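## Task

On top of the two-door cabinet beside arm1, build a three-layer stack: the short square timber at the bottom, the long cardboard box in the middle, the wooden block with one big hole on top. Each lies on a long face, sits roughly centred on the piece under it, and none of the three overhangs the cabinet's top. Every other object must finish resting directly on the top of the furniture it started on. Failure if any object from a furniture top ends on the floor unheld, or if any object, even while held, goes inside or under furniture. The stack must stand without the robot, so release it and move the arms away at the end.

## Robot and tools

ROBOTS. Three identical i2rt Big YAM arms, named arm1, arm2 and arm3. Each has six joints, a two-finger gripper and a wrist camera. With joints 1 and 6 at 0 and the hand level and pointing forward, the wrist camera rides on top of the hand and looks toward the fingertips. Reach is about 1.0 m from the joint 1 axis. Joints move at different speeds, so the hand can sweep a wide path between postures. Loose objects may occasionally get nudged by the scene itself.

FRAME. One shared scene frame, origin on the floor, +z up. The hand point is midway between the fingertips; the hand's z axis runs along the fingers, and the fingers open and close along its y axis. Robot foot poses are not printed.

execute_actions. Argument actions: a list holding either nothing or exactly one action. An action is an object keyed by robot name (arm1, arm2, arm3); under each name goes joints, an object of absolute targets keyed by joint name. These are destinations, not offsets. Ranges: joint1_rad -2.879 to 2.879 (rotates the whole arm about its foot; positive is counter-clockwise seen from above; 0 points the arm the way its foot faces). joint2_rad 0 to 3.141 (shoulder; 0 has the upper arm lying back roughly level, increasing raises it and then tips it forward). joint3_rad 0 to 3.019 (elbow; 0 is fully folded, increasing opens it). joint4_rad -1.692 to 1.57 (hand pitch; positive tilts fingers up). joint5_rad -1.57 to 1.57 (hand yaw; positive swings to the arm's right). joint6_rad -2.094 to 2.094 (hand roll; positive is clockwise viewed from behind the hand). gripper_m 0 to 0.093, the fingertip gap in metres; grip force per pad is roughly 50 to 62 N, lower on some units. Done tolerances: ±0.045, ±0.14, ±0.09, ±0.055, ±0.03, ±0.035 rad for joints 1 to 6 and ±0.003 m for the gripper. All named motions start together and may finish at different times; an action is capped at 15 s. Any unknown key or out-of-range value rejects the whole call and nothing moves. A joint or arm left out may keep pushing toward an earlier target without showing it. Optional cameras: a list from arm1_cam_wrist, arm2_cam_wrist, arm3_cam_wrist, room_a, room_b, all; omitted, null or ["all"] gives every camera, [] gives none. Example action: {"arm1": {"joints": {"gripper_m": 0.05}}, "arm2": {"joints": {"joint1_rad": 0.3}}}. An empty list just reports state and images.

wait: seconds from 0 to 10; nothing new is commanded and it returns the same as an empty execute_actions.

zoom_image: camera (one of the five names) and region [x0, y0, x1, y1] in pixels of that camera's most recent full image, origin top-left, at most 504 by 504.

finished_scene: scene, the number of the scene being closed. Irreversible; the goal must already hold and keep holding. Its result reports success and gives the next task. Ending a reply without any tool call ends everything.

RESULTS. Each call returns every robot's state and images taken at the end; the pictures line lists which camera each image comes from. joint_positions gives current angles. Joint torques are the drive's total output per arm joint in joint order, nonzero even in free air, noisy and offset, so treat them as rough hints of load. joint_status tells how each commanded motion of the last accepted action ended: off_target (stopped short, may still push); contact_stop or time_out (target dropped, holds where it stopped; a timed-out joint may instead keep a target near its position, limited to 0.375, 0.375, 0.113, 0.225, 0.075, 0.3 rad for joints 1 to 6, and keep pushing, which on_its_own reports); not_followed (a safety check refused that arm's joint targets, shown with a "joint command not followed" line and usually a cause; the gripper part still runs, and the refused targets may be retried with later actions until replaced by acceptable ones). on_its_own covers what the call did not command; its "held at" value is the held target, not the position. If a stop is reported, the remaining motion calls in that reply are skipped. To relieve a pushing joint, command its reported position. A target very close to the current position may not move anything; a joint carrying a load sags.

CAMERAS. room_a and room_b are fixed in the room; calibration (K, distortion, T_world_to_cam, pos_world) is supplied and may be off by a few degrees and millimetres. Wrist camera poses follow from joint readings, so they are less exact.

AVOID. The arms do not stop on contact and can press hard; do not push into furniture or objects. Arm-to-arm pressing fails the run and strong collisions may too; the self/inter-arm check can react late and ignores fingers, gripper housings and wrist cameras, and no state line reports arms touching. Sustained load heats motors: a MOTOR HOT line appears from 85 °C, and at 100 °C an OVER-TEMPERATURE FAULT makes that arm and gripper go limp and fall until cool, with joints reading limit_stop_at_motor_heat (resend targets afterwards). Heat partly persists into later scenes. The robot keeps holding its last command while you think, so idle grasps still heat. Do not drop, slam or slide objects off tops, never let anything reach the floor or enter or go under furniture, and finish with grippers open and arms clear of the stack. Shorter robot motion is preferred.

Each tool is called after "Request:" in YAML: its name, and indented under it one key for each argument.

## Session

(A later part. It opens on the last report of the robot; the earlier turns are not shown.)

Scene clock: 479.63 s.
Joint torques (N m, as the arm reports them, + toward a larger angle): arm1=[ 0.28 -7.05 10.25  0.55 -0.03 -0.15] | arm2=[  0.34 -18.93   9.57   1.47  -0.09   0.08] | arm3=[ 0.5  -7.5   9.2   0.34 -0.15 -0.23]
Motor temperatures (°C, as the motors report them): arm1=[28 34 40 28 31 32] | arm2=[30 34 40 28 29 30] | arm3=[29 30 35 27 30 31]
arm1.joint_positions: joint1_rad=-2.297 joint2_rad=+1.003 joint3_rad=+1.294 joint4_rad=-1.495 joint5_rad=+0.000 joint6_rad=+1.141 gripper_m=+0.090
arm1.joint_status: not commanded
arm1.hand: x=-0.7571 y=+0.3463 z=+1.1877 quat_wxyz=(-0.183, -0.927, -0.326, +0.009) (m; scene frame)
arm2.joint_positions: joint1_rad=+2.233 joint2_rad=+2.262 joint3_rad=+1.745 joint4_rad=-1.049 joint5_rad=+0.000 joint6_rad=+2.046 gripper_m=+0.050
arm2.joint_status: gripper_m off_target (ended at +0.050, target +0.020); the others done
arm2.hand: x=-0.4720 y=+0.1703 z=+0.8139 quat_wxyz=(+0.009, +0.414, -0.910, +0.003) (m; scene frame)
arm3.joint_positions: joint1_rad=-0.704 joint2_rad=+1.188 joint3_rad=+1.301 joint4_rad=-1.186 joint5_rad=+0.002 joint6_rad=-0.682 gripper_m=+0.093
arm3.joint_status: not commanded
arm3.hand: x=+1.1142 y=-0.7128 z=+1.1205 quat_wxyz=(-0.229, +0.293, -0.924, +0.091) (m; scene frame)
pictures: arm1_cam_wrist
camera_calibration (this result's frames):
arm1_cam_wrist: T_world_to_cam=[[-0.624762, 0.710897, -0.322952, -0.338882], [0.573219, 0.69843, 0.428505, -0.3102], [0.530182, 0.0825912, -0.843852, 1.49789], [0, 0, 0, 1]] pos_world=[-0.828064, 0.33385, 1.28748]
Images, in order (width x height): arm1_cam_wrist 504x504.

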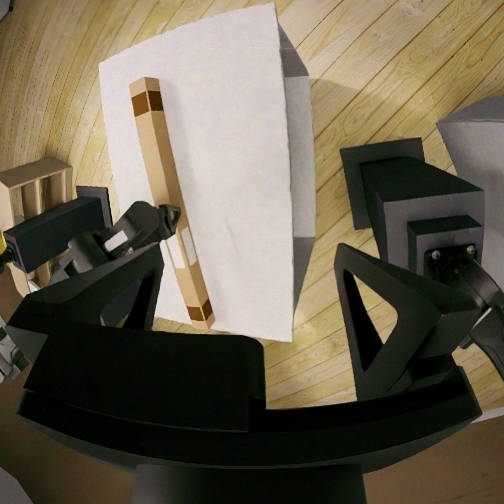

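Request:
execute_actions:
  actions:
    - {"arm1": {"joints": {"joint1_rad": -1.883, "joint6_rad": 1.375, "gripper_m": 0.093}}, "arm2": {"joints": {"joint2_rad": 2.262, "joint4_rad": -1.055, "gripper_m": 0.093}}}
  cameras: []

Request:
execute_actions:
  actions:
    - {"arm2": {"joints": {"joint2_rad": 2.05}}}
  cameras: []

Request:
execute_actions:
  actions:
    - {"arm1": {"joints": {"joint2_rad": 1.99, "joint3_rad": 1.76, "joint4_rad": -1.31}}, "arm2": {"joints": {"joint1_rad": 2.8, "joint2_rad": 0.9, "joint3_rad": 1.0, "joint4_rad": -1.2}}}
  cameras: ["arm1_cam_wrist", "room_b"]

Scene clock: 499.80 s.
Joint torques (N m, as the arm reports them, + toward a larger angle): arm1=[ 0.77 -6.94 10.23  0.53 -0.02  0.09] | arm2=[  0.06 -23.14   9.43   0.09  -0.07   0.07] | arm3=[ 0.21 -7.43  9.13  0.28 -0.17 -0.16]
Motor temperatures (°C, as the motors report them): arm1=[28 34 40 28 31 32] | arm2=[30 34 40 28 29 30] | arm3=[29 30 35 27 30 31]
arm1.joint_positions: joint1_rad=-1.886 joint2_rad=+1.003 joint3_rad=+1.294 joint4_rad=-1.495 joint5_rad=+0.000 joint6_rad=+1.361 gripper_m=+0.093
arm1.joint_status: all done
arm1.hand: x=-0.6362 y=+0.4053 z=+1.1898 quat_wxyz=(-0.180, -0.891, -0.413, -0.048) (m; scene frame)
arm2.joint_positions: joint1_rad=+2.233 joint2_rad=+2.262 joint3_rad=+1.745 joint4_rad=-1.049 joint5_rad=+0.000 joint6_rad=+2.046 gripper_m=+0.093
arm2.joint_status: all done
arm2.hand: x=-0.4720 y=+0.1703 z=+0.8141 quat_wxyz=(+0.009, +0.414, -0.910, +0.003) (m; scene frame)
arm3.joint_positions: joint1_rad=-0.704 joint2_rad=+1.188 joint3_rad=+1.301 joint4_rad=-1.186 joint5_rad=+0.002 joint6_rad=-0.682 gripper_m=+0.093
arm3.joint_status: not commanded
arm3.hand: x=+1.1142 y=-0.7128 z=+1.1205 quat_wxyz=(-0.229, +0.293, -0.924, +0.091) (m; scene frame)
pictures: none
No camera images: the call's "cameras" was empty. Leave "cameras" out to get every camera's image.

Scene clock: 501.13 s.
Joint torques (N m, as the arm reports them, + toward a larger angle): arm1=[ 0.78 -6.91 10.23  0.54 -0.02  0.09] | arm2=[  0.34 -19.58  10.74   0.47  -0.12   0.07] | arm3=[ 0.53 -7.69  9.16  0.41 -0.17 -0.19]
Motor temperatures (°C, as the motors report them): arm1=[28 34 40 28 31 32] | arm2=[30 34 40 28 29 30] | arm3=[29 30 35 27 30 31]
arm1.joint_positions: joint1_rad=-1.886 joint2_rad=+1.003 joint3_rad=+1.294 joint4_rad=-1.495 joint5_rad=+0.000 joint6_rad=+1.361 gripper_m=+0.093
arm1.joint_status: not commanded
arm1.hand: x=-0.6362 y=+0.4053 z=+1.1898 quat_wxyz=(-0.180, -0.891, -0.413, -0.048) (m; scene frame)
arm2.joint_positions: joint1_rad=+2.233 joint2_rad=+2.033 joint3_rad=+1.745 joint4_rad=-1.049 joint5_rad=+0.000 joint6_rad=+2.046 gripper_m=+0.093
arm2.joint_status: all done
arm2.hand: x=-0.4958 y=+0.1786 z=+0.9610 quat_wxyz=(+0.098, +0.410, -0.904, -0.067) (m; scene frame)
arm3.joint_positions: joint1_rad=-0.704 joint2_rad=+1.188 joint3_rad=+1.301 joint4_rad=-1.186 joint5_rad=+0.002 joint6_rad=-0.682 gripper_m=+0.093
arm3.joint_status: not commanded
arm3.hand: x=+1.1142 y=-0.7128 z=+1.1205 quat_wxyz=(-0.229, +0.293, -0.924, +0.091) (m; scene frame)
pictures: none
No camera images: the call's "cameras" was empty. Leave "cameras" out to get every camera's image.

Scene clock: 502.97 s.
Joint torques (N m, as the arm reports them, + toward a larger angle): arm1=[  1.   -22.95  11.56   0.05  -0.01   0.11] | arm2=[-0.28 -3.68  8.45  0.61  0.03  0.03] | arm3=[ 0.65 -7.51  9.38  0.24 -0.14 -0.18]
Motor temperatures (°C, as the motors report them): arm1=[28 34 40 28 31 32] | arm2=[30 34 40 28 29 30] | arm3=[29 30 35 27 30 31]
arm1.joint_positions: joint1_rad=-1.886 joint2_rad=+1.993 joint3_rad=+1.733 joint4_rad=-1.310 joint5_rad=+0.000 joint6_rad=+1.363 gripper_m=+0.093
arm1.joint_status: all done
arm1.hand: x=-0.4608 y=+0.1854 z=+0.9302 quat_wxyz=(-0.003, -0.907, -0.421, -0.008) (m; scene frame)
arm2.joint_positions: joint1_rad=+2.810 joint2_rad=+0.895 joint3_rad=+1.016 joint4_rad=-1.186 joint5_rad=-0.003 joint6_rad=+2.046 gripper_m=+0.093
arm2.joint_status: all done
arm2.hand: x=-0.1569 y=-0.0913 z=+1.1702 quat_wxyz=(+0.241, +0.633, -0.730, -0.089) (m; scene frame)
arm3.joint_positions: joint1_rad=-0.704 joint2_rad=+1.188 joint3_rad=+1.301 joint4_rad=-1.186 joint5_rad=+0.002 joint6_rad=-0.682 gripper_m=+0.093
arm3.joint_status: not commanded
arm3.hand: x=+1.1142 y=-0.7128 z=+1.1205 quat_wxyz=(-0.229, +0.293, -0.924, +0.091) (m; scene frame)
pictures: arm1_cam_wrist, room_b
camera_calibration (this result's frames):
arm1_cam_wrist: T_world_to_cam=[[-0.776563, 0.630032, -0.00310073, -0.475059], [0.506989, 0.627809, 0.590609, -0.425547], [0.374049, 0.457073, -0.806952, 0.961099], [0, 0, 0, 1]] pos_world=[-0.512664, 0.127173, 1.02542]
Images, in order (width x height): arm1_cam_wrist 504x504, room_b 672x504.

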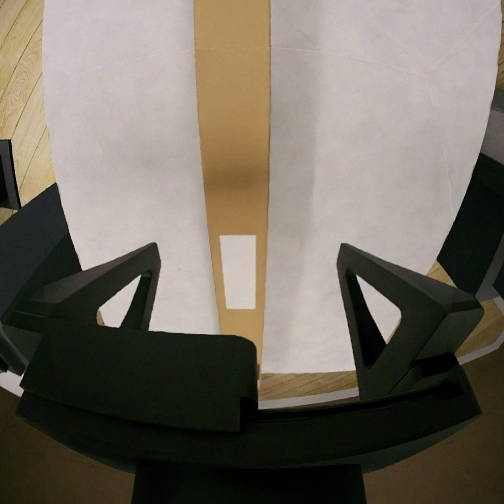

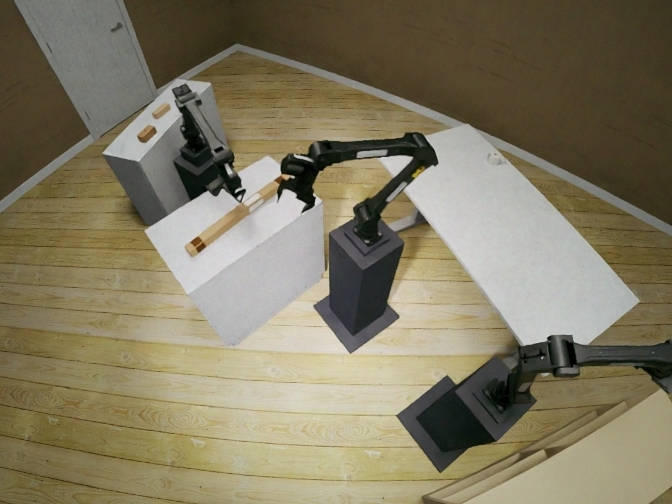

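Request:
execute_actions:
  actions:
    - {"arm1": {"joints": {"joint2_rad": 2.06, "joint3_rad": 1.70, "joint4_rad": -1.18}}}
  cameras: ["arm1_cam_wrist"]

Scene clock: 512.67 s.
Joint torques (N m, as the arm reports them, + toward a larger angle): arm1=[  1.   -24.93   9.67   0.48  -0.01   0.11] | arm2=[ 0.08 -3.25  8.28  0.66  0.01  0.05] | arm3=[ 0.64 -7.59  9.05  0.41 -0.14 -0.2 ]
Motor temperatures (°C, as the motors report them): arm1=[28 35 40 28 31 32] | arm2=[30 33 39 28 29 30] | arm3=[29 30 35 27 30 31]
arm1.joint_positions: joint1_rad=-1.886 joint2_rad=+2.071 joint3_rad=+1.690 joint4_rad=-1.189 joint5_rad=+0.000 joint6_rad=+1.363 gripper_m=+0.093
arm1.joint_status: all done
arm1.hand: x=-0.4540 y=+0.1780 z=+0.8687 quat_wxyz=(-0.003, -0.907, -0.421, -0.008) (m; scene frame)
arm2.joint_positions: joint1_rad=+2.810 joint2_rad=+0.895 joint3_rad=+1.016 joint4_rad=-1.186 joint5_rad=-0.003 joint6_rad=+2.046 gripper_m=+0.093
arm2.joint_status: not commanded
arm2.hand: x=-0.1569 y=-0.0913 z=+1.1702 quat_wxyz=(+0.241, +0.633, -0.730, -0.089) (m; scene frame)
arm3.joint_positions: joint1_rad=-0.704 joint2_rad=+1.188 joint3_rad=+1.301 joint4_rad=-1.186 joint5_rad=+0.002 joint6_rad=-0.682 gripper_m=+0.093
arm3.joint_status: not commanded
arm3.hand: x=+1.1142 y=-0.7128 z=+1.1205 quat_wxyz=(-0.229, +0.293, -0.924, +0.091) (m; scene frame)
pictures: arm1_cam_wrist
camera_calibration (this result's frames):
arm1_cam_wrist: T_world_to_cam=[[-0.776559, 0.630035, -0.00347227, -0.464958], [0.506854, 0.627984, 0.590539, -0.388069], [0.374241, 0.456828, -0.807002, 0.912501], [0, 0, 0, 1]] pos_world=[-0.505868, 0.119785, 0.963946]
Images, in order (width x height): arm1_cam_wrist 504x504.

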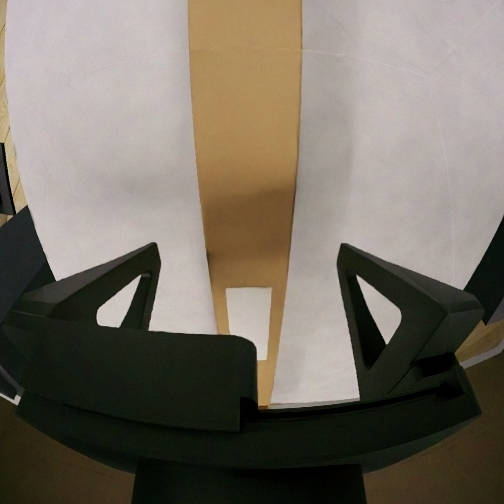

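Request:
execute_actions:
  actions:
    - {"arm1": {"joints": {"joint2_rad": 2.12, "joint3_rad": 1.655, "joint4_rad": -1.076}}}
  cameras: []

Request:
execute_actions:
  actions:
    - {"arm1": {"joints": {"gripper_m": 0.02}}}
  cameras: ["arm1_cam_wrist"]

Scene clock: 518.70 s.
Joint torques (N m, as the arm reports them, + toward a larger angle): arm1=[  1.01 -24.1    9.12   0.48  -0.01   0.11] | arm2=[-1.05 -3.52  8.31  0.48  0.01  0.03] | arm3=[ 0.32 -7.55  9.08  0.37 -0.13 -0.2 ]
Motor temperatures (°C, as the motors report them): arm1=[28 36 40 28 31 32] | arm2=[30 33 39 28 29 30] | arm3=[29 30 35 27 30 31]
arm1.joint_positions: joint1_rad=-1.886 joint2_rad=+2.124 joint3_rad=+1.647 joint4_rad=-1.085 joint5_rad=+0.000 joint6_rad=+1.363 gripper_m=+0.093
arm1.joint_status: all done
arm1.hand: x=-0.4518 y=+0.1762 z=+0.8219 quat_wxyz=(-0.007, -0.907, -0.421, -0.009) (m; scene frame)
arm2.joint_positions: joint1_rad=+2.810 joint2_rad=+0.895 joint3_rad=+1.016 joint4_rad=-1.186 joint5_rad=-0.003 joint6_rad=+2.046 gripper_m=+0.093
arm2.joint_status: not commanded
arm2.hand: x=-0.1569 y=-0.0913 z=+1.1702 quat_wxyz=(+0.241, +0.633, -0.730, -0.089) (m; scene frame)
arm3.joint_positions: joint1_rad=-0.704 joint2_rad=+1.188 joint3_rad=+1.301 joint4_rad=-1.186 joint5_rad=+0.002 joint6_rad=-0.682 gripper_m=+0.093
arm3.joint_status: not commanded
arm3.hand: x=+1.1142 y=-0.7128 z=+1.1205 quat_wxyz=(-0.229, +0.293, -0.924, +0.091) (m; scene frame)
pictures: none
No camera images: the call's "cameras" was empty. Leave "cameras" out to get every camera's image.

Scene clock: 519.40 s.
Joint torques (N m, as the arm reports them, + toward a larger angle): arm1=[  1.02 -24.3    9.05   0.39  -0.01   0.06] | arm2=[-0.53 -3.59  8.28  0.53  0.01  0.05] | arm3=[ 0.11 -7.65  9.09  0.41 -0.17 -0.23]
Motor temperatures (°C, as the motors report them): arm1=[28 36 40 28 31 32] | arm2=[30 33 39 28 29 30] | arm3=[29 30 35 27 30 31]
arm1.joint_positions: joint1_rad=-1.886 joint2_rad=+2.124 joint3_rad=+1.647 joint4_rad=-1.084 joint5_rad=+0.000 joint6_rad=+1.368 gripper_m=+0.049
arm1.joint_status: gripper_m off_target (ended at +0.049, target +0.020)
arm1.hand: x=-0.4515 y=+0.1759 z=+0.8221 quat_wxyz=(-0.008, -0.908, -0.419, -0.009) (m; scene frame)
arm2.joint_positions: joint1_rad=+2.810 joint2_rad=+0.895 joint3_rad=+1.016 joint4_rad=-1.186 joint5_rad=-0.003 joint6_rad=+2.046 gripper_m=+0.093
arm2.joint_status: not commanded
arm2.hand: x=-0.1569 y=-0.0913 z=+1.1702 quat_wxyz=(+0.241, +0.633, -0.730, -0.089) (m; scene frame)
arm3.joint_positions: joint1_rad=-0.704 joint2_rad=+1.188 joint3_rad=+1.301 joint4_rad=-1.186 joint5_rad=+0.002 joint6_rad=-0.682 gripper_m=+0.093
arm3.joint_status: not commanded
arm3.hand: x=+1.1142 y=-0.7128 z=+1.1205 quat_wxyz=(-0.229, +0.293, -0.924, +0.091) (m; scene frame)
pictures: arm1_cam_wrist
camera_calibration (this result's frames):
arm1_cam_wrist: T_world_to_cam=[[-0.773296, 0.633917, -0.0127167, -0.453499], [0.506591, 0.629787, 0.588841, -0.359475], [0.381285, 0.448906, -0.808149, 0.880431], [0, 0, 0, 1]] pos_world=[-0.504277, 0.118643, 0.917426]
Images, in order (width x height): arm1_cam_wrist 504x504.

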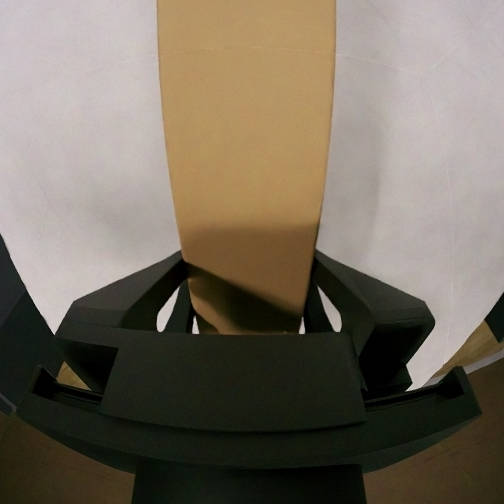

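Request:
execute_actions:
  actions: []

Scene clock: 534.53 s.
Joint torques (N m, as the arm reports them, + toward a larger angle): arm1=[  1.   -24.26   9.06   0.39  -0.01   0.06] | arm2=[-0.35 -3.28  8.3   0.65  0.03  0.04] | arm3=[ 0.35 -7.76  9.18  0.44 -0.13 -0.21]
Motor temperatures (°C, as the motors report them): arm1=[28 36 39 28 31 32] | arm2=[30 32 39 28 29 30] | arm3=[29 30 35 27 30 31]
arm1.joint_positions: joint1_rad=-1.886 joint2_rad=+2.124 joint3_rad=+1.647 joint4_rad=-1.084 joint5_rad=+0.000 joint6_rad=+1.368 gripper_m=+0.049
arm1.joint_status: gripper_m off_target (ended at +0.049, target +0.020)
arm1.hand: x=-0.4515 y=+0.1759 z=+0.8221 quat_wxyz=(-0.008, -0.908, -0.419, -0.009) (m; scene frame)
arm2.joint_positions: joint1_rad=+2.810 joint2_rad=+0.895 joint3_rad=+1.016 joint4_rad=-1.186 joint5_rad=-0.003 joint6_rad=+2.046 gripper_m=+0.093
arm2.joint_status: not commanded
arm2.hand: x=-0.1569 y=-0.0913 z=+1.1702 quat_wxyz=(+0.241, +0.633, -0.730, -0.089) (m; scene frame)
arm3.joint_positions: joint1_rad=-0.704 joint2_rad=+1.188 joint3_rad=+1.301 joint4_rad=-1.186 joint5_rad=+0.002 joint6_rad=-0.682 gripper_m=+0.093
arm3.joint_status: not commanded
arm3.hand: x=+1.1142 y=-0.7128 z=+1.1205 quat_wxyz=(-0.229, +0.293, -0.924, +0.091) (m; scene frame)
pictures: arm1_cam_wrist, arm2_cam_wrist, arm3_cam_wrist, room_a, room_b
camera_calibration (this result's frames):
arm1_cam_wrist: T_world_to_cam=[[-0.773296, 0.633917, -0.0127167, -0.453499], [0.506591, 0.629787, 0.588841, -0.359475], [0.381285, 0.448906, -0.808149, 0.880431], [0, 0, 0, 1]] pos_world=[-0.504277, 0.118643, 0.917426]
arm2_cam_wrist: T_world_to_cam=[[0.87937, -0.176758, -0.442115, 0.641504], [0.208464, -0.691888, 0.691255, -0.830577], [-0.428079, -0.700033, -0.571578, 0.662859], [0, 0, 0, 1]] pos_world=[-0.107218, 0.00274768, 1.23663]
arm3_cam_wrist: T_world_to_cam=[[0.504129, -0.807471, 0.30634, -1.47989], [-0.862857, -0.455942, 0.218159, 0.393161], [-0.0364837, -0.374308, -0.926586, 0.93836], [0, 0, 0, 1]] pos_world=[1.11953, -0.664476, 1.23705]
Images, in order (width x height): arm1_cam_wrist 504x504, arm2_cam_wrist 504x504, arm3_cam_wrist 504x504, room_a 672x504, room_b 672x504.

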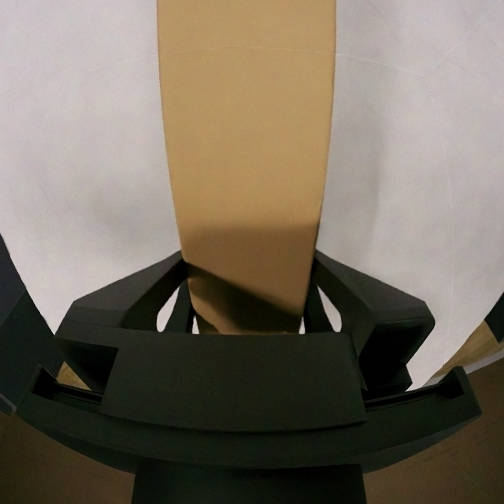

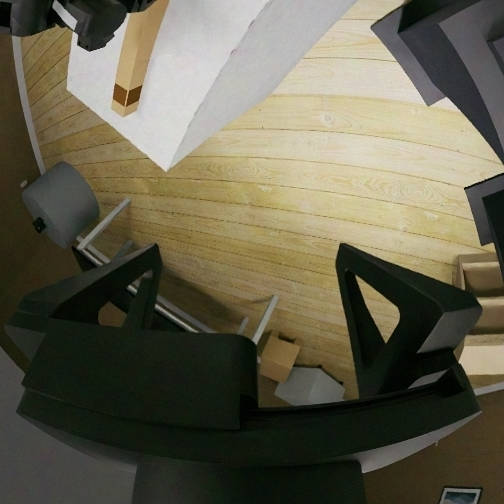

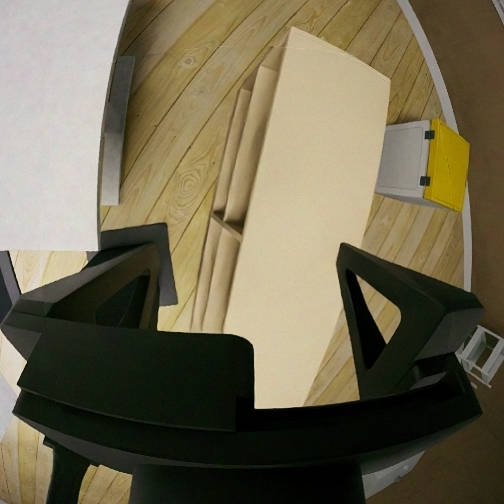

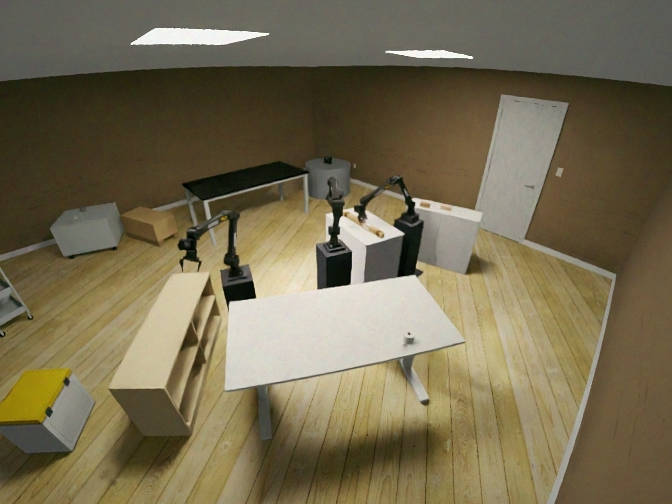

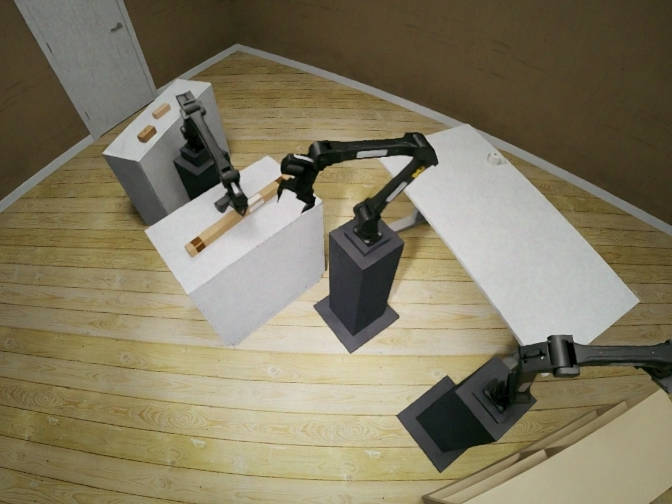

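Request:
execute_actions:
  actions:
    - {"arm1":{"joints":{"joint2_rad":1.9,"joint3_rad":1.69,"joint4_rad":-1.36,"gripper_m":0.02}}}
  cameras: ["arm1_cam_wrist","room_b"]

Scene clock: 541.23 s.
Joint torques (N m, as the arm reports them, + toward a larger angle): arm1=[  0.97 -21.86  11.2   -0.26  -0.01   0.07] | arm2=[-0.44 -3.39  8.33  0.6   0.02  0.03] | arm3=[ 0.69 -7.65  9.17  0.46 -0.15 -0.19]
Motor temperatures (°C, as the motors report them): arm1=[28 36 39 28 31 32] | arm2=[30 32 39 28 29 30] | arm3=[29 29 35 27 30 31]
arm1.joint_positions: joint1_rad=-1.886 joint2_rad=+1.904 joint3_rad=+1.667 joint4_rad=-1.353 joint5_rad=+0.000 joint6_rad=+1.368 gripper_m=+0.049
arm1.joint_status: gripper_m off_target (ended at +0.049, target +0.020); the others done
arm1.hand: x=-0.4807 y=+0.2104 z=+0.9565 quat_wxyz=(+0.006, -0.908, -0.419, -0.006) (m; scene frame)
arm2.joint_positions: joint1_rad=+2.810 joint2_rad=+0.895 joint3_rad=+1.016 joint4_rad=-1.186 joint5_rad=-0.003 joint6_rad=+2.046 gripper_m=+0.093
arm2.joint_status: not commanded
arm2.hand: x=-0.1569 y=-0.0913 z=+1.1702 quat_wxyz=(+0.241, +0.633, -0.730, -0.089) (m; scene frame)
arm3.joint_positions: joint1_rad=-0.704 joint2_rad=+1.188 joint3_rad=+1.301 joint4_rad=-1.186 joint5_rad=+0.002 joint6_rad=-0.682 gripper_m=+0.093
arm3.joint_status: not commanded
arm3.hand: x=+1.1142 y=-0.7128 z=+1.1205 quat_wxyz=(-0.229, +0.293, -0.924, +0.091) (m; scene frame)
pictures: arm1_cam_wrist, room_b
camera_calibration (this result's frames):
arm1_cam_wrist: T_world_to_cam=[[-0.773519, 0.633573, 0.0159232, -0.52363], [0.517008, 0.616276, 0.59406, -0.442723], [0.366567, 0.467749, -0.804263, 0.96989], [0, 0, 0, 1]] pos_world=[-0.531676, 0.150932, 1.05139]
Images, in order (width x height): arm1_cam_wrist 504x504, room_b 672x504.

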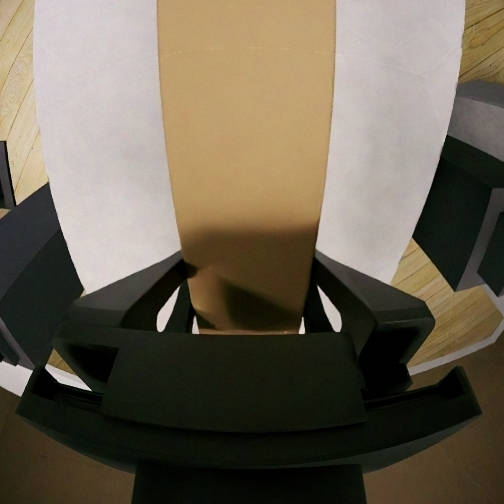

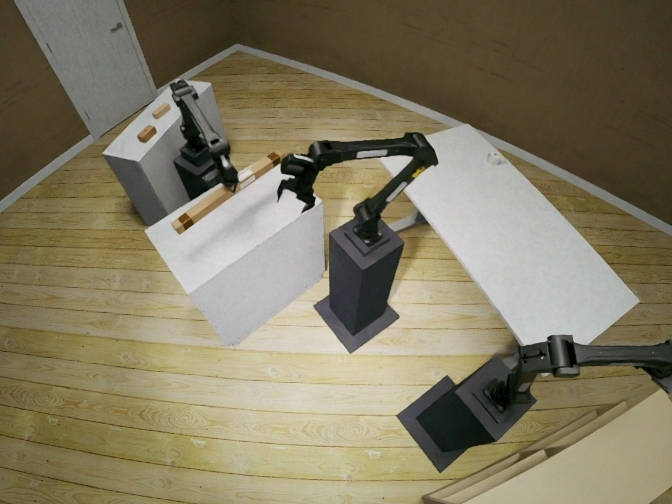

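Request:
execute_actions:
  actions:
    - {"arm1":{"joints":{"joint1_rad":1.353,"joint2_rad":1.972,"joint3_rad":1.655,"joint4_rad":-1.245,"joint6_rad":1.14,"gripper_m":0.02}}}
  cameras: ["arm1_cam_wrist","room_a","room_b"]

Scene clock: 550.87 s.
Joint torques (N m, as the arm reports them, + toward a larger angle): arm1=[ -0.13 -24.51   9.32  -0.18   0.06  -0.11] | arm2=[-0.35 -3.41  8.48  0.67  0.03  0.06] | arm3=[ 0.35 -7.98  9.28  0.43 -0.09 -0.2 ]
Motor temperatures (°C, as the motors report them): arm1=[28 36 40 28 31 32] | arm2=[30 32 39 28 29 30] | arm3=[29 29 35 27 30 31]
arm1.joint_positions: joint1_rad=+1.360 joint2_rad=+1.992 joint3_rad=+1.649 joint4_rad=-1.240 joint5_rad=-0.002 joint6_rad=+1.151 gripper_m=+0.049
arm1.joint_status: gripper_m off_target (ended at +0.049, target +0.020); the others done
arm1.hand: x=-1.2453 y=+1.0956 z=+0.8882 quat_wxyz=(-0.007, +0.558, -0.830, +0.010) (m; scene frame)
arm2.joint_positions: joint1_rad=+2.810 joint2_rad=+0.895 joint3_rad=+1.016 joint4_rad=-1.186 joint5_rad=-0.003 joint6_rad=+2.046 gripper_m=+0.093
arm2.joint_status: not commanded
arm2.hand: x=-0.1569 y=-0.0913 z=+1.1702 quat_wxyz=(+0.241, +0.633, -0.730, -0.089) (m; scene frame)
arm3.joint_positions: joint1_rad=-0.704 joint2_rad=+1.188 joint3_rad=+1.301 joint4_rad=-1.186 joint5_rad=+0.002 joint6_rad=-0.682 gripper_m=+0.093
arm3.joint_status: not commanded
arm3.hand: x=+1.1142 y=-0.7128 z=+1.1205 quat_wxyz=(-0.229, +0.293, -0.924, +0.091) (m; scene frame)
pictures: arm1_cam_wrist, room_a, room_b
camera_calibration (this result's frames):
arm1_cam_wrist: T_world_to_cam=[[0.933208, -0.357674, 0.0345392, 1.52001], [-0.309834, -0.752233, 0.581505, -0.0715532], [-0.182008, -0.553366, -0.812809, 1.22437], [0, 0, 0, 1]] pos_world=[-1.21781, 1.16737, 0.98429]
Images, in order (width x height): arm1_cam_wrist 504x504, room_a 672x504, room_b 672x504.

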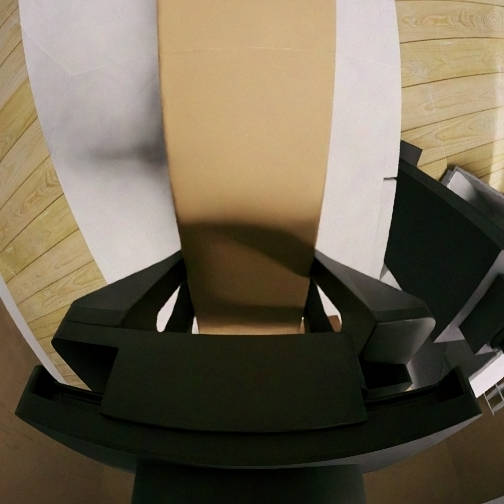

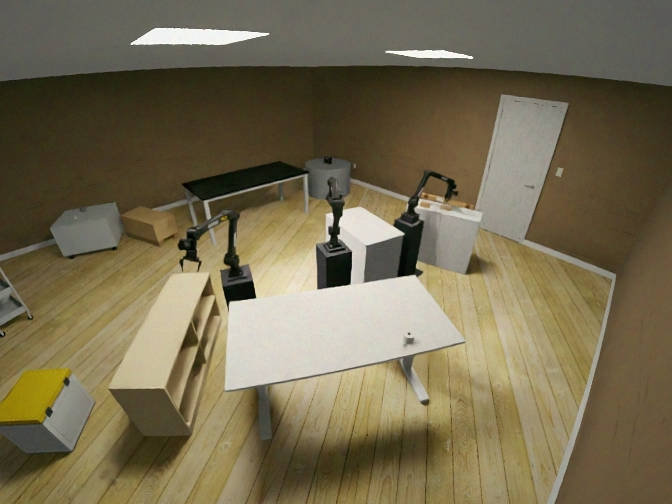

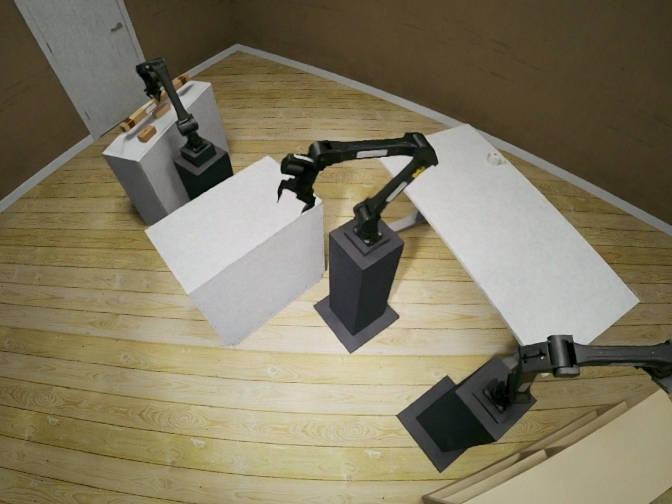

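Request:
zoom_image:
  camera: "room_b"
  region: [80, 40, 240, 180]

Request:
zoom_image:
  camera: "room_a"
  region: [390, 160, 500, 240]

Region (80, 40, 240, 180) of room_b's 672x504 image, scaled by 3.150, with more detail than that image has; it fills the top 441 rows of this view, and the rest is white.

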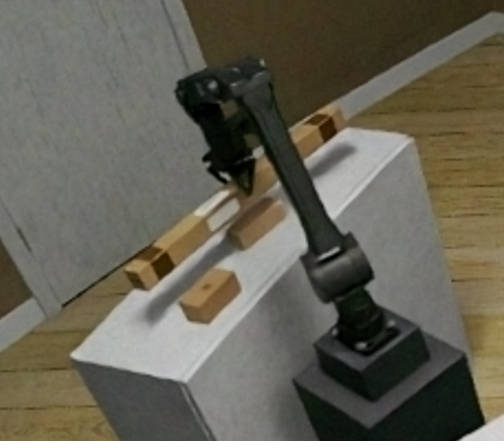

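Region (390, 160, 500, 240) of room_a's 672x504 image, scaled by 4.582, with more detail than that image has; it fills the top 367 rows of this view, and the rest is white.

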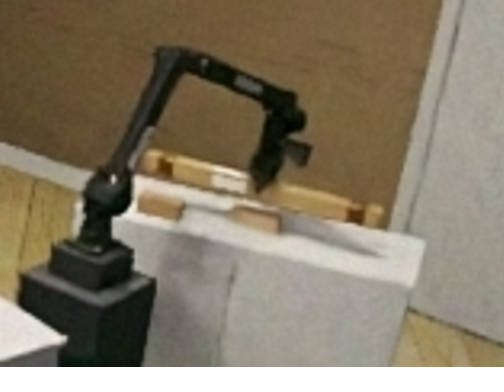

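Request:
execute_actions:
  actions:
    - {"arm1":{"joints":{"joint2_rad":2.015,"joint3_rad":1.598,"joint4_rad":-1.14,"gripper_m":0.02}}}
  cameras: ["arm1_cam_wrist","room_a","room_b"]

Scene clock: 561.50 s.
Joint torques (N m, as the arm reports them, + toward a larger angle): arm1=[ -0.43 -22.99   8.97   0.4    0.06  -0.11] | arm2=[-0.17 -3.44  8.46  0.58  0.    0.06] | arm3=[ 0.68 -7.2   9.24  0.41 -0.14 -0.21]
Motor temperatures (°C, as the motors report them): arm1=[28 37 39 28 31 32] | arm2=[30 32 39 28 29 30] | arm3=[29 29 35 27 30 31]
arm1.joint_positions: joint1_rad=+1.360 joint2_rad=+2.020 joint3_rad=+1.590 joint4_rad=-1.149 joint5_rad=-0.002 joint6_rad=+1.151 gripper_m=+0.049
arm1.joint_status: gripper_m off_target (ended at +0.049, target +0.020); the others done
arm1.hand: x=-1.2429 y=+1.0937 z=+0.8514 quat_wxyz=(-0.007, +0.558, -0.830, +0.008) (m; scene frame)
arm2.joint_positions: joint1_rad=+2.810 joint2_rad=+0.895 joint3_rad=+1.016 joint4_rad=-1.186 joint5_rad=-0.003 joint6_rad=+2.046 gripper_m=+0.093
arm2.joint_status: not commanded
arm2.hand: x=-0.1569 y=-0.0913 z=+1.1702 quat_wxyz=(+0.241, +0.633, -0.730, -0.089) (m; scene frame)
arm3.joint_positions: joint1_rad=-0.704 joint2_rad=+1.188 joint3_rad=+1.301 joint4_rad=-1.186 joint5_rad=+0.002 joint6_rad=-0.682 gripper_m=+0.093
arm3.joint_status: not commanded
arm3.hand: x=+1.1142 y=-0.7128 z=+1.1205 quat_wxyz=(-0.229, +0.293, -0.924, +0.091) (m; scene frame)
pictures: arm1_cam_wrist, room_a, room_b
camera_calibration (this result's frames):
arm1_cam_wrist: T_world_to_cam=[[0.933331, -0.357728, 0.0303999, 1.52214], [-0.30795, -0.754169, 0.579997, -0.0450582], [-0.184555, -0.550691, -0.814051, 1.18888], [0, 0, 0, 1]] pos_world=[-1.21513, 1.16523, 0.947666]
Images, in order (width x height): arm1_cam_wrist 504x504, room_a 672x504, room_b 672x504.

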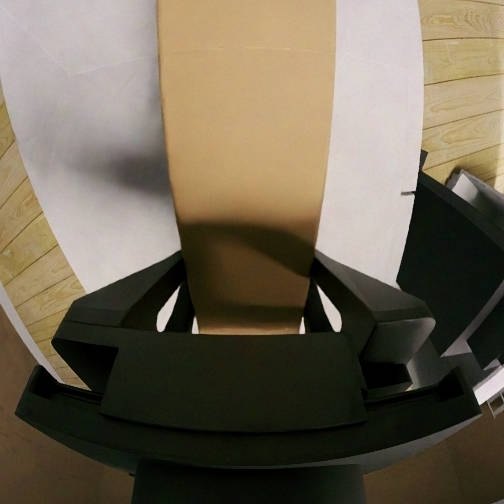

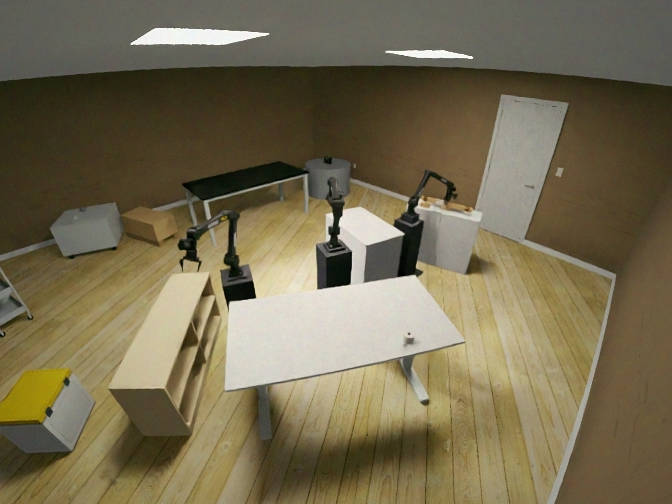

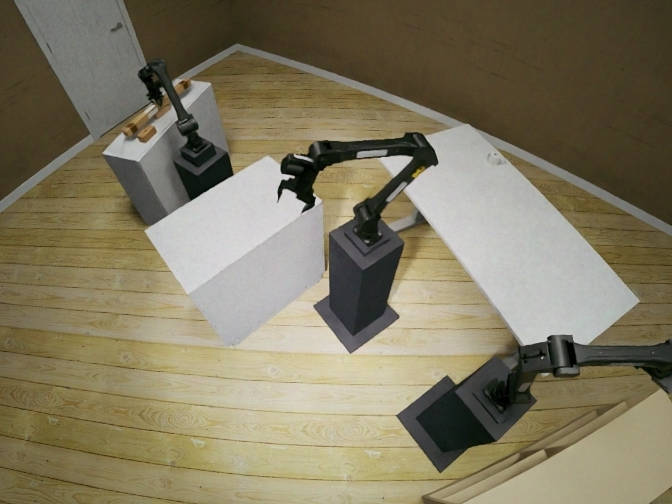

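Request:
zoom_image:
  camera: "room_b"
  region: [100, 60, 220, 160]

Request:
zoom_image:
  camera: "room_a"
  region: [400, 170, 490, 230]

Region (100, 60, 220, 160) of room_b's 672x504 image, scaled by 4.200, with more detail than that image has.

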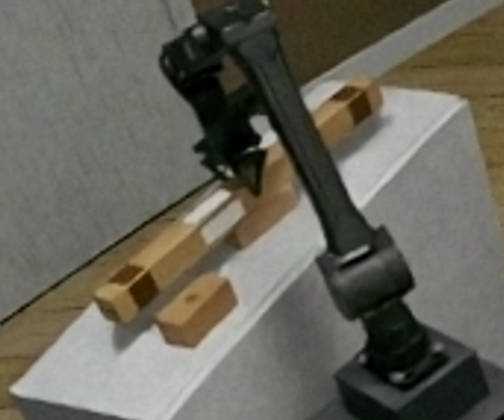

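Region (400, 170, 490, 230) of room_a's 672x504 image, scaled by 5.600, with more detail than that image has.

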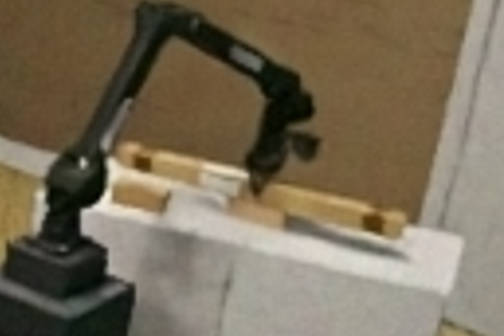

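Request:
execute_actions:
  actions:
    - {"arm1":{"joints":{"joint2_rad":2.04,"gripper_m":0.02}}}
  cameras: ["room_b"]

Scene clock: 565.87 s.
Joint torques (N m, as the arm reports them, + toward a larger angle): arm1=[ -0.48 -21.65   9.07   0.38   0.08  -0.12] | arm2=[-0.37 -4.04  8.53  0.64  0.04  0.06] | arm3=[ 0.58 -7.83  9.03  0.47 -0.17 -0.17]
Motor temperatures (°C, as the motors report them): arm1=[28 37 39 28 31 32] | arm2=[30 32 38 28 29 30] | arm3=[29 29 35 27 30 31]
arm1.joint_positions: joint1_rad=+1.360 joint2_rad=+2.023 joint3_rad=+1.590 joint4_rad=-1.149 joint5_rad=-0.002 joint6_rad=+1.151 gripper_m=+0.049
arm1.joint_status: gripper_m off_target (ended at +0.049, target +0.020); the others done
arm1.hand: x=-1.2427 y=+1.0935 z=+0.8497 quat_wxyz=(-0.007, +0.558, -0.829, +0.010) (m; scene frame)
arm2.joint_positions: joint1_rad=+2.810 joint2_rad=+0.895 joint3_rad=+1.016 joint4_rad=-1.186 joint5_rad=-0.003 joint6_rad=+2.046 gripper_m=+0.093
arm2.joint_status: not commanded
arm2.hand: x=-0.1569 y=-0.0913 z=+1.1702 quat_wxyz=(+0.241, +0.633, -0.730, -0.089) (m; scene frame)
arm3.joint_positions: joint1_rad=-0.704 joint2_rad=+1.188 joint3_rad=+1.301 joint4_rad=-1.186 joint5_rad=+0.002 joint6_rad=-0.682 gripper_m=+0.093
arm3.joint_status: not commanded
arm3.hand: x=+1.1142 y=-0.7128 z=+1.1205 quat_wxyz=(-0.229, +0.293, -0.924, +0.091) (m; scene frame)
pictures: room_b
Images, in order (width x height): room_b 672x504.

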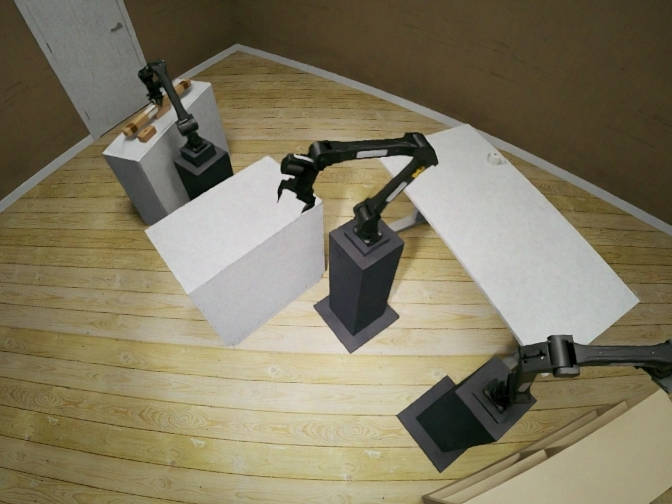

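Request:
execute_actions:
  actions:
    - {"arm1":{"joints":{"joint2_rad":2.055,"gripper_m":0.02}}}
  cameras: ["room_b"]

Scene clock: 568.43 s.
Joint torques (N m, as the arm reports them, + toward a larger angle): arm1=[ -0.46 -20.09   9.11   0.38   0.08  -0.11] | arm2=[-0.09 -3.5   8.37  0.57  0.02  0.05] | arm3=[ 0.93 -7.8   9.2   0.34 -0.12 -0.19]
Motor temperatures (°C, as the motors report them): arm1=[28 37 39 28 31 32] | arm2=[30 32 38 28 29 30] | arm3=[29 29 35 27 30 31]
arm1.joint_positions: joint1_rad=+1.360 joint2_rad=+2.023 joint3_rad=+1.590 joint4_rad=-1.149 joint5_rad=-0.002 joint6_rad=+1.151 gripper_m=+0.049
arm1.joint_status: gripper_m off_target (ended at +0.049, target +0.020); the others done
arm1.hand: x=-1.2427 y=+1.0935 z=+0.8495 quat_wxyz=(-0.007, +0.558, -0.829, +0.010) (m; scene frame)
arm2.joint_positions: joint1_rad=+2.810 joint2_rad=+0.895 joint3_rad=+1.016 joint4_rad=-1.186 joint5_rad=-0.003 joint6_rad=+2.046 gripper_m=+0.093
arm2.joint_status: not commanded
arm2.hand: x=-0.1569 y=-0.0913 z=+1.1702 quat_wxyz=(+0.241, +0.633, -0.730, -0.089) (m; scene frame)
arm3.joint_positions: joint1_rad=-0.704 joint2_rad=+1.188 joint3_rad=+1.301 joint4_rad=-1.186 joint5_rad=+0.002 joint6_rad=-0.682 gripper_m=+0.093
arm3.joint_status: not commanded
arm3.hand: x=+1.1142 y=-0.7128 z=+1.1205 quat_wxyz=(-0.229, +0.293, -0.924, +0.091) (m; scene frame)
pictures: room_b
Images, in order (width x height): room_b 672x504.

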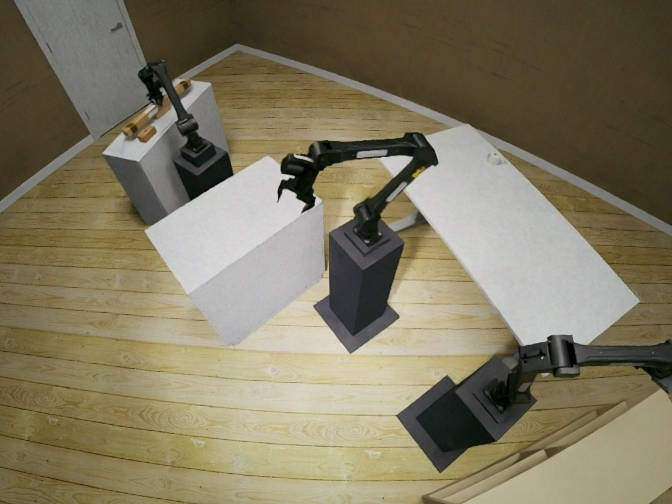

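Request:
execute_actions:
  actions:
    - {"arm1":{"joints":{"joint2_rad":2.02,"gripper_m":0.08}}}
  cameras: ["arm1_cam_wrist"]

Request:
execute_actions:
  actions:
    - {"arm1":{"joints":{"joint2_rad":1.9}}}
  cameras: ["arm1_cam_wrist","room_a","room_b"]

Scene clock: 572.27 s.
Joint torques (N m, as the arm reports them, + toward a larger angle): arm1=[ -0.51 -23.04   9.13   0.37   0.06  -0.11] | arm2=[-0.32 -3.94  8.52  0.71  0.01  0.02] | arm3=[ 0.06 -7.3   9.05  0.4  -0.16 -0.19]
Motor temperatures (°C, as the motors report them): arm1=[28 37 39 28 31 32] | arm2=[30 32 38 28 29 30] | arm3=[29 29 35 27 30 31]
arm1.joint_positions: joint1_rad=+1.360 joint2_rad=+2.023 joint3_rad=+1.590 joint4_rad=-1.148 joint5_rad=-0.002 joint6_rad=+1.151 gripper_m=+0.080
arm1.joint_status: all done
arm1.hand: x=-1.2427 y=+1.0936 z=+0.8495 quat_wxyz=(-0.007, +0.558, -0.829, +0.010) (m; scene frame)
arm2.joint_positions: joint1_rad=+2.810 joint2_rad=+0.895 joint3_rad=+1.016 joint4_rad=-1.186 joint5_rad=-0.003 joint6_rad=+2.046 gripper_m=+0.093
arm2.joint_status: not commanded
arm2.hand: x=-0.1569 y=-0.0913 z=+1.1702 quat_wxyz=(+0.241, +0.633, -0.730, -0.089) (m; scene frame)
arm3.joint_positions: joint1_rad=-0.704 joint2_rad=+1.188 joint3_rad=+1.301 joint4_rad=-1.186 joint5_rad=+0.002 joint6_rad=-0.682 gripper_m=+0.093
arm3.joint_status: not commanded
arm3.hand: x=+1.1142 y=-0.7128 z=+1.1205 quat_wxyz=(-0.229, +0.293, -0.924, +0.091) (m; scene frame)
pictures: arm1_cam_wrist
camera_calibration (this result's frames):
arm1_cam_wrist: T_world_to_cam=[[0.933387, -0.357337, 0.0331597, 1.51926], [-0.308916, -0.752992, 0.581011, -0.0473371], [-0.182648, -0.552552, -0.81322, 1.19092], [0, 0, 0, 1]] pos_world=[-1.21516, 1.16529, 0.945609]
Images, in order (width x height): arm1_cam_wrist 504x504.

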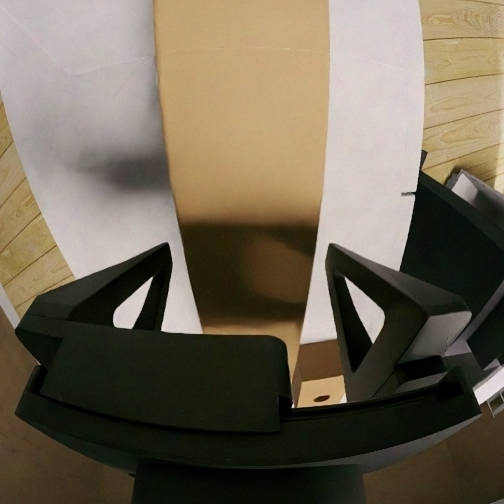

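Scene clock: 573.37 s.
Joint torques (N m, as the arm reports them, + toward a larger angle): arm1=[ -0.41 -20.96  10.2    0.6    0.06  -0.12] | arm2=[-0.01 -3.73  8.45  0.54  0.05  0.05] | arm3=[ 1.05 -7.37  9.16  0.49 -0.13 -0.18]
Motor temperatures (°C, as the motors report them): arm1=[28 37 39 28 31 32] | arm2=[30 32 38 28 29 30] | arm3=[29 29 35 27 30 31]
arm1.joint_positions: joint1_rad=+1.360 joint2_rad=+1.890 joint3_rad=+1.586 joint4_rad=-1.148 joint5_rad=-0.002 joint6_rad=+1.151 gripper_m=+0.080
arm1.joint_status: all done
arm1.hand: x=-1.2483 y=+1.0980 z=+0.9243 quat_wxyz=(+0.004, +0.558, -0.828, -0.054) (m; scene frame)
arm2.joint_positions: joint1_rad=+2.810 joint2_rad=+0.895 joint3_rad=+1.016 joint4_rad=-1.186 joint5_rad=-0.003 joint6_rad=+2.046 gripper_m=+0.093
arm2.joint_status: not commanded
arm2.hand: x=-0.1569 y=-0.0913 z=+1.1702 quat_wxyz=(+0.241, +0.633, -0.730, -0.089) (m; scene frame)
arm3.joint_positions: joint1_rad=-0.704 joint2_rad=+1.188 joint3_rad=+1.301 joint4_rad=-1.186 joint5_rad=+0.002 joint6_rad=-0.682 gripper_m=+0.093
arm3.joint_status: not commanded
arm3.hand: x=+1.1142 y=-0.7128 z=+1.1205 quat_wxyz=(-0.229, +0.293, -0.924, +0.091) (m; scene frame)
pictures: arm1_cam_wrist, room_a, room_b
camera_calibration (this result's frames):
arm1_cam_wrist: T_world_to_cam=[[0.931697, -0.353472, -0.0836612, 1.62513], [-0.257684, -0.805515, 0.533615, 0.076199], [-0.256008, -0.475609, -0.84158, 1.1034], [0, 0, 0, 1]] pos_world=[-1.21201, 1.1606, 1.0239]
Images, in order (width x height): arm1_cam_wrist 504x504, room_a 672x504, room_b 672x504.

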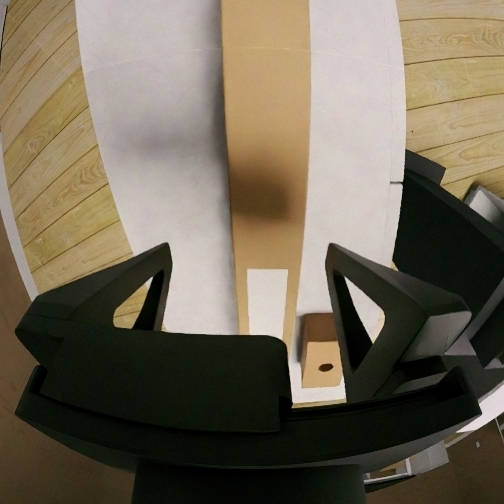

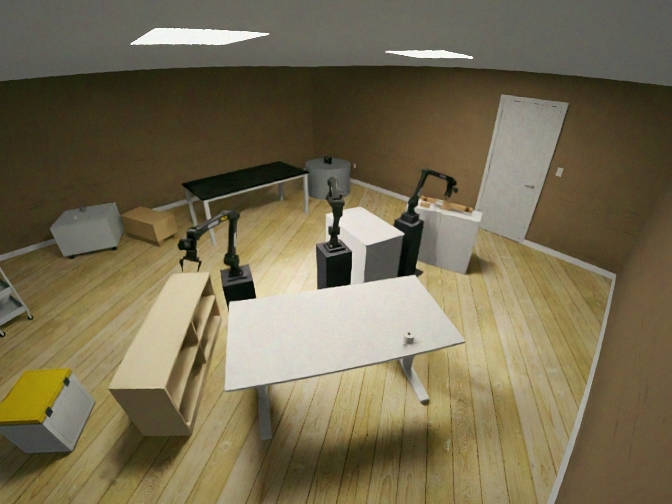

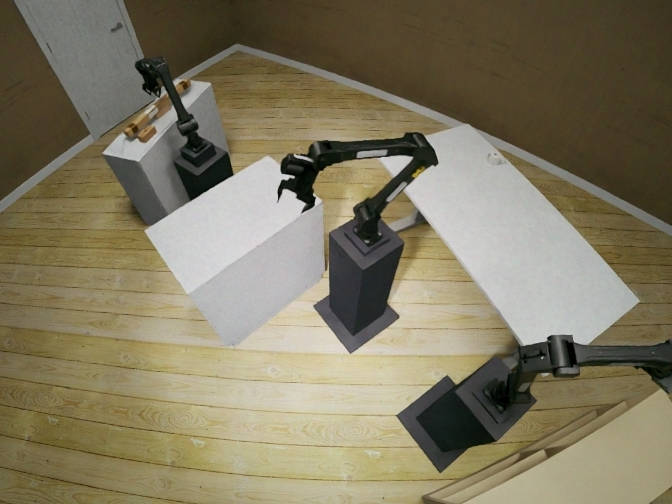

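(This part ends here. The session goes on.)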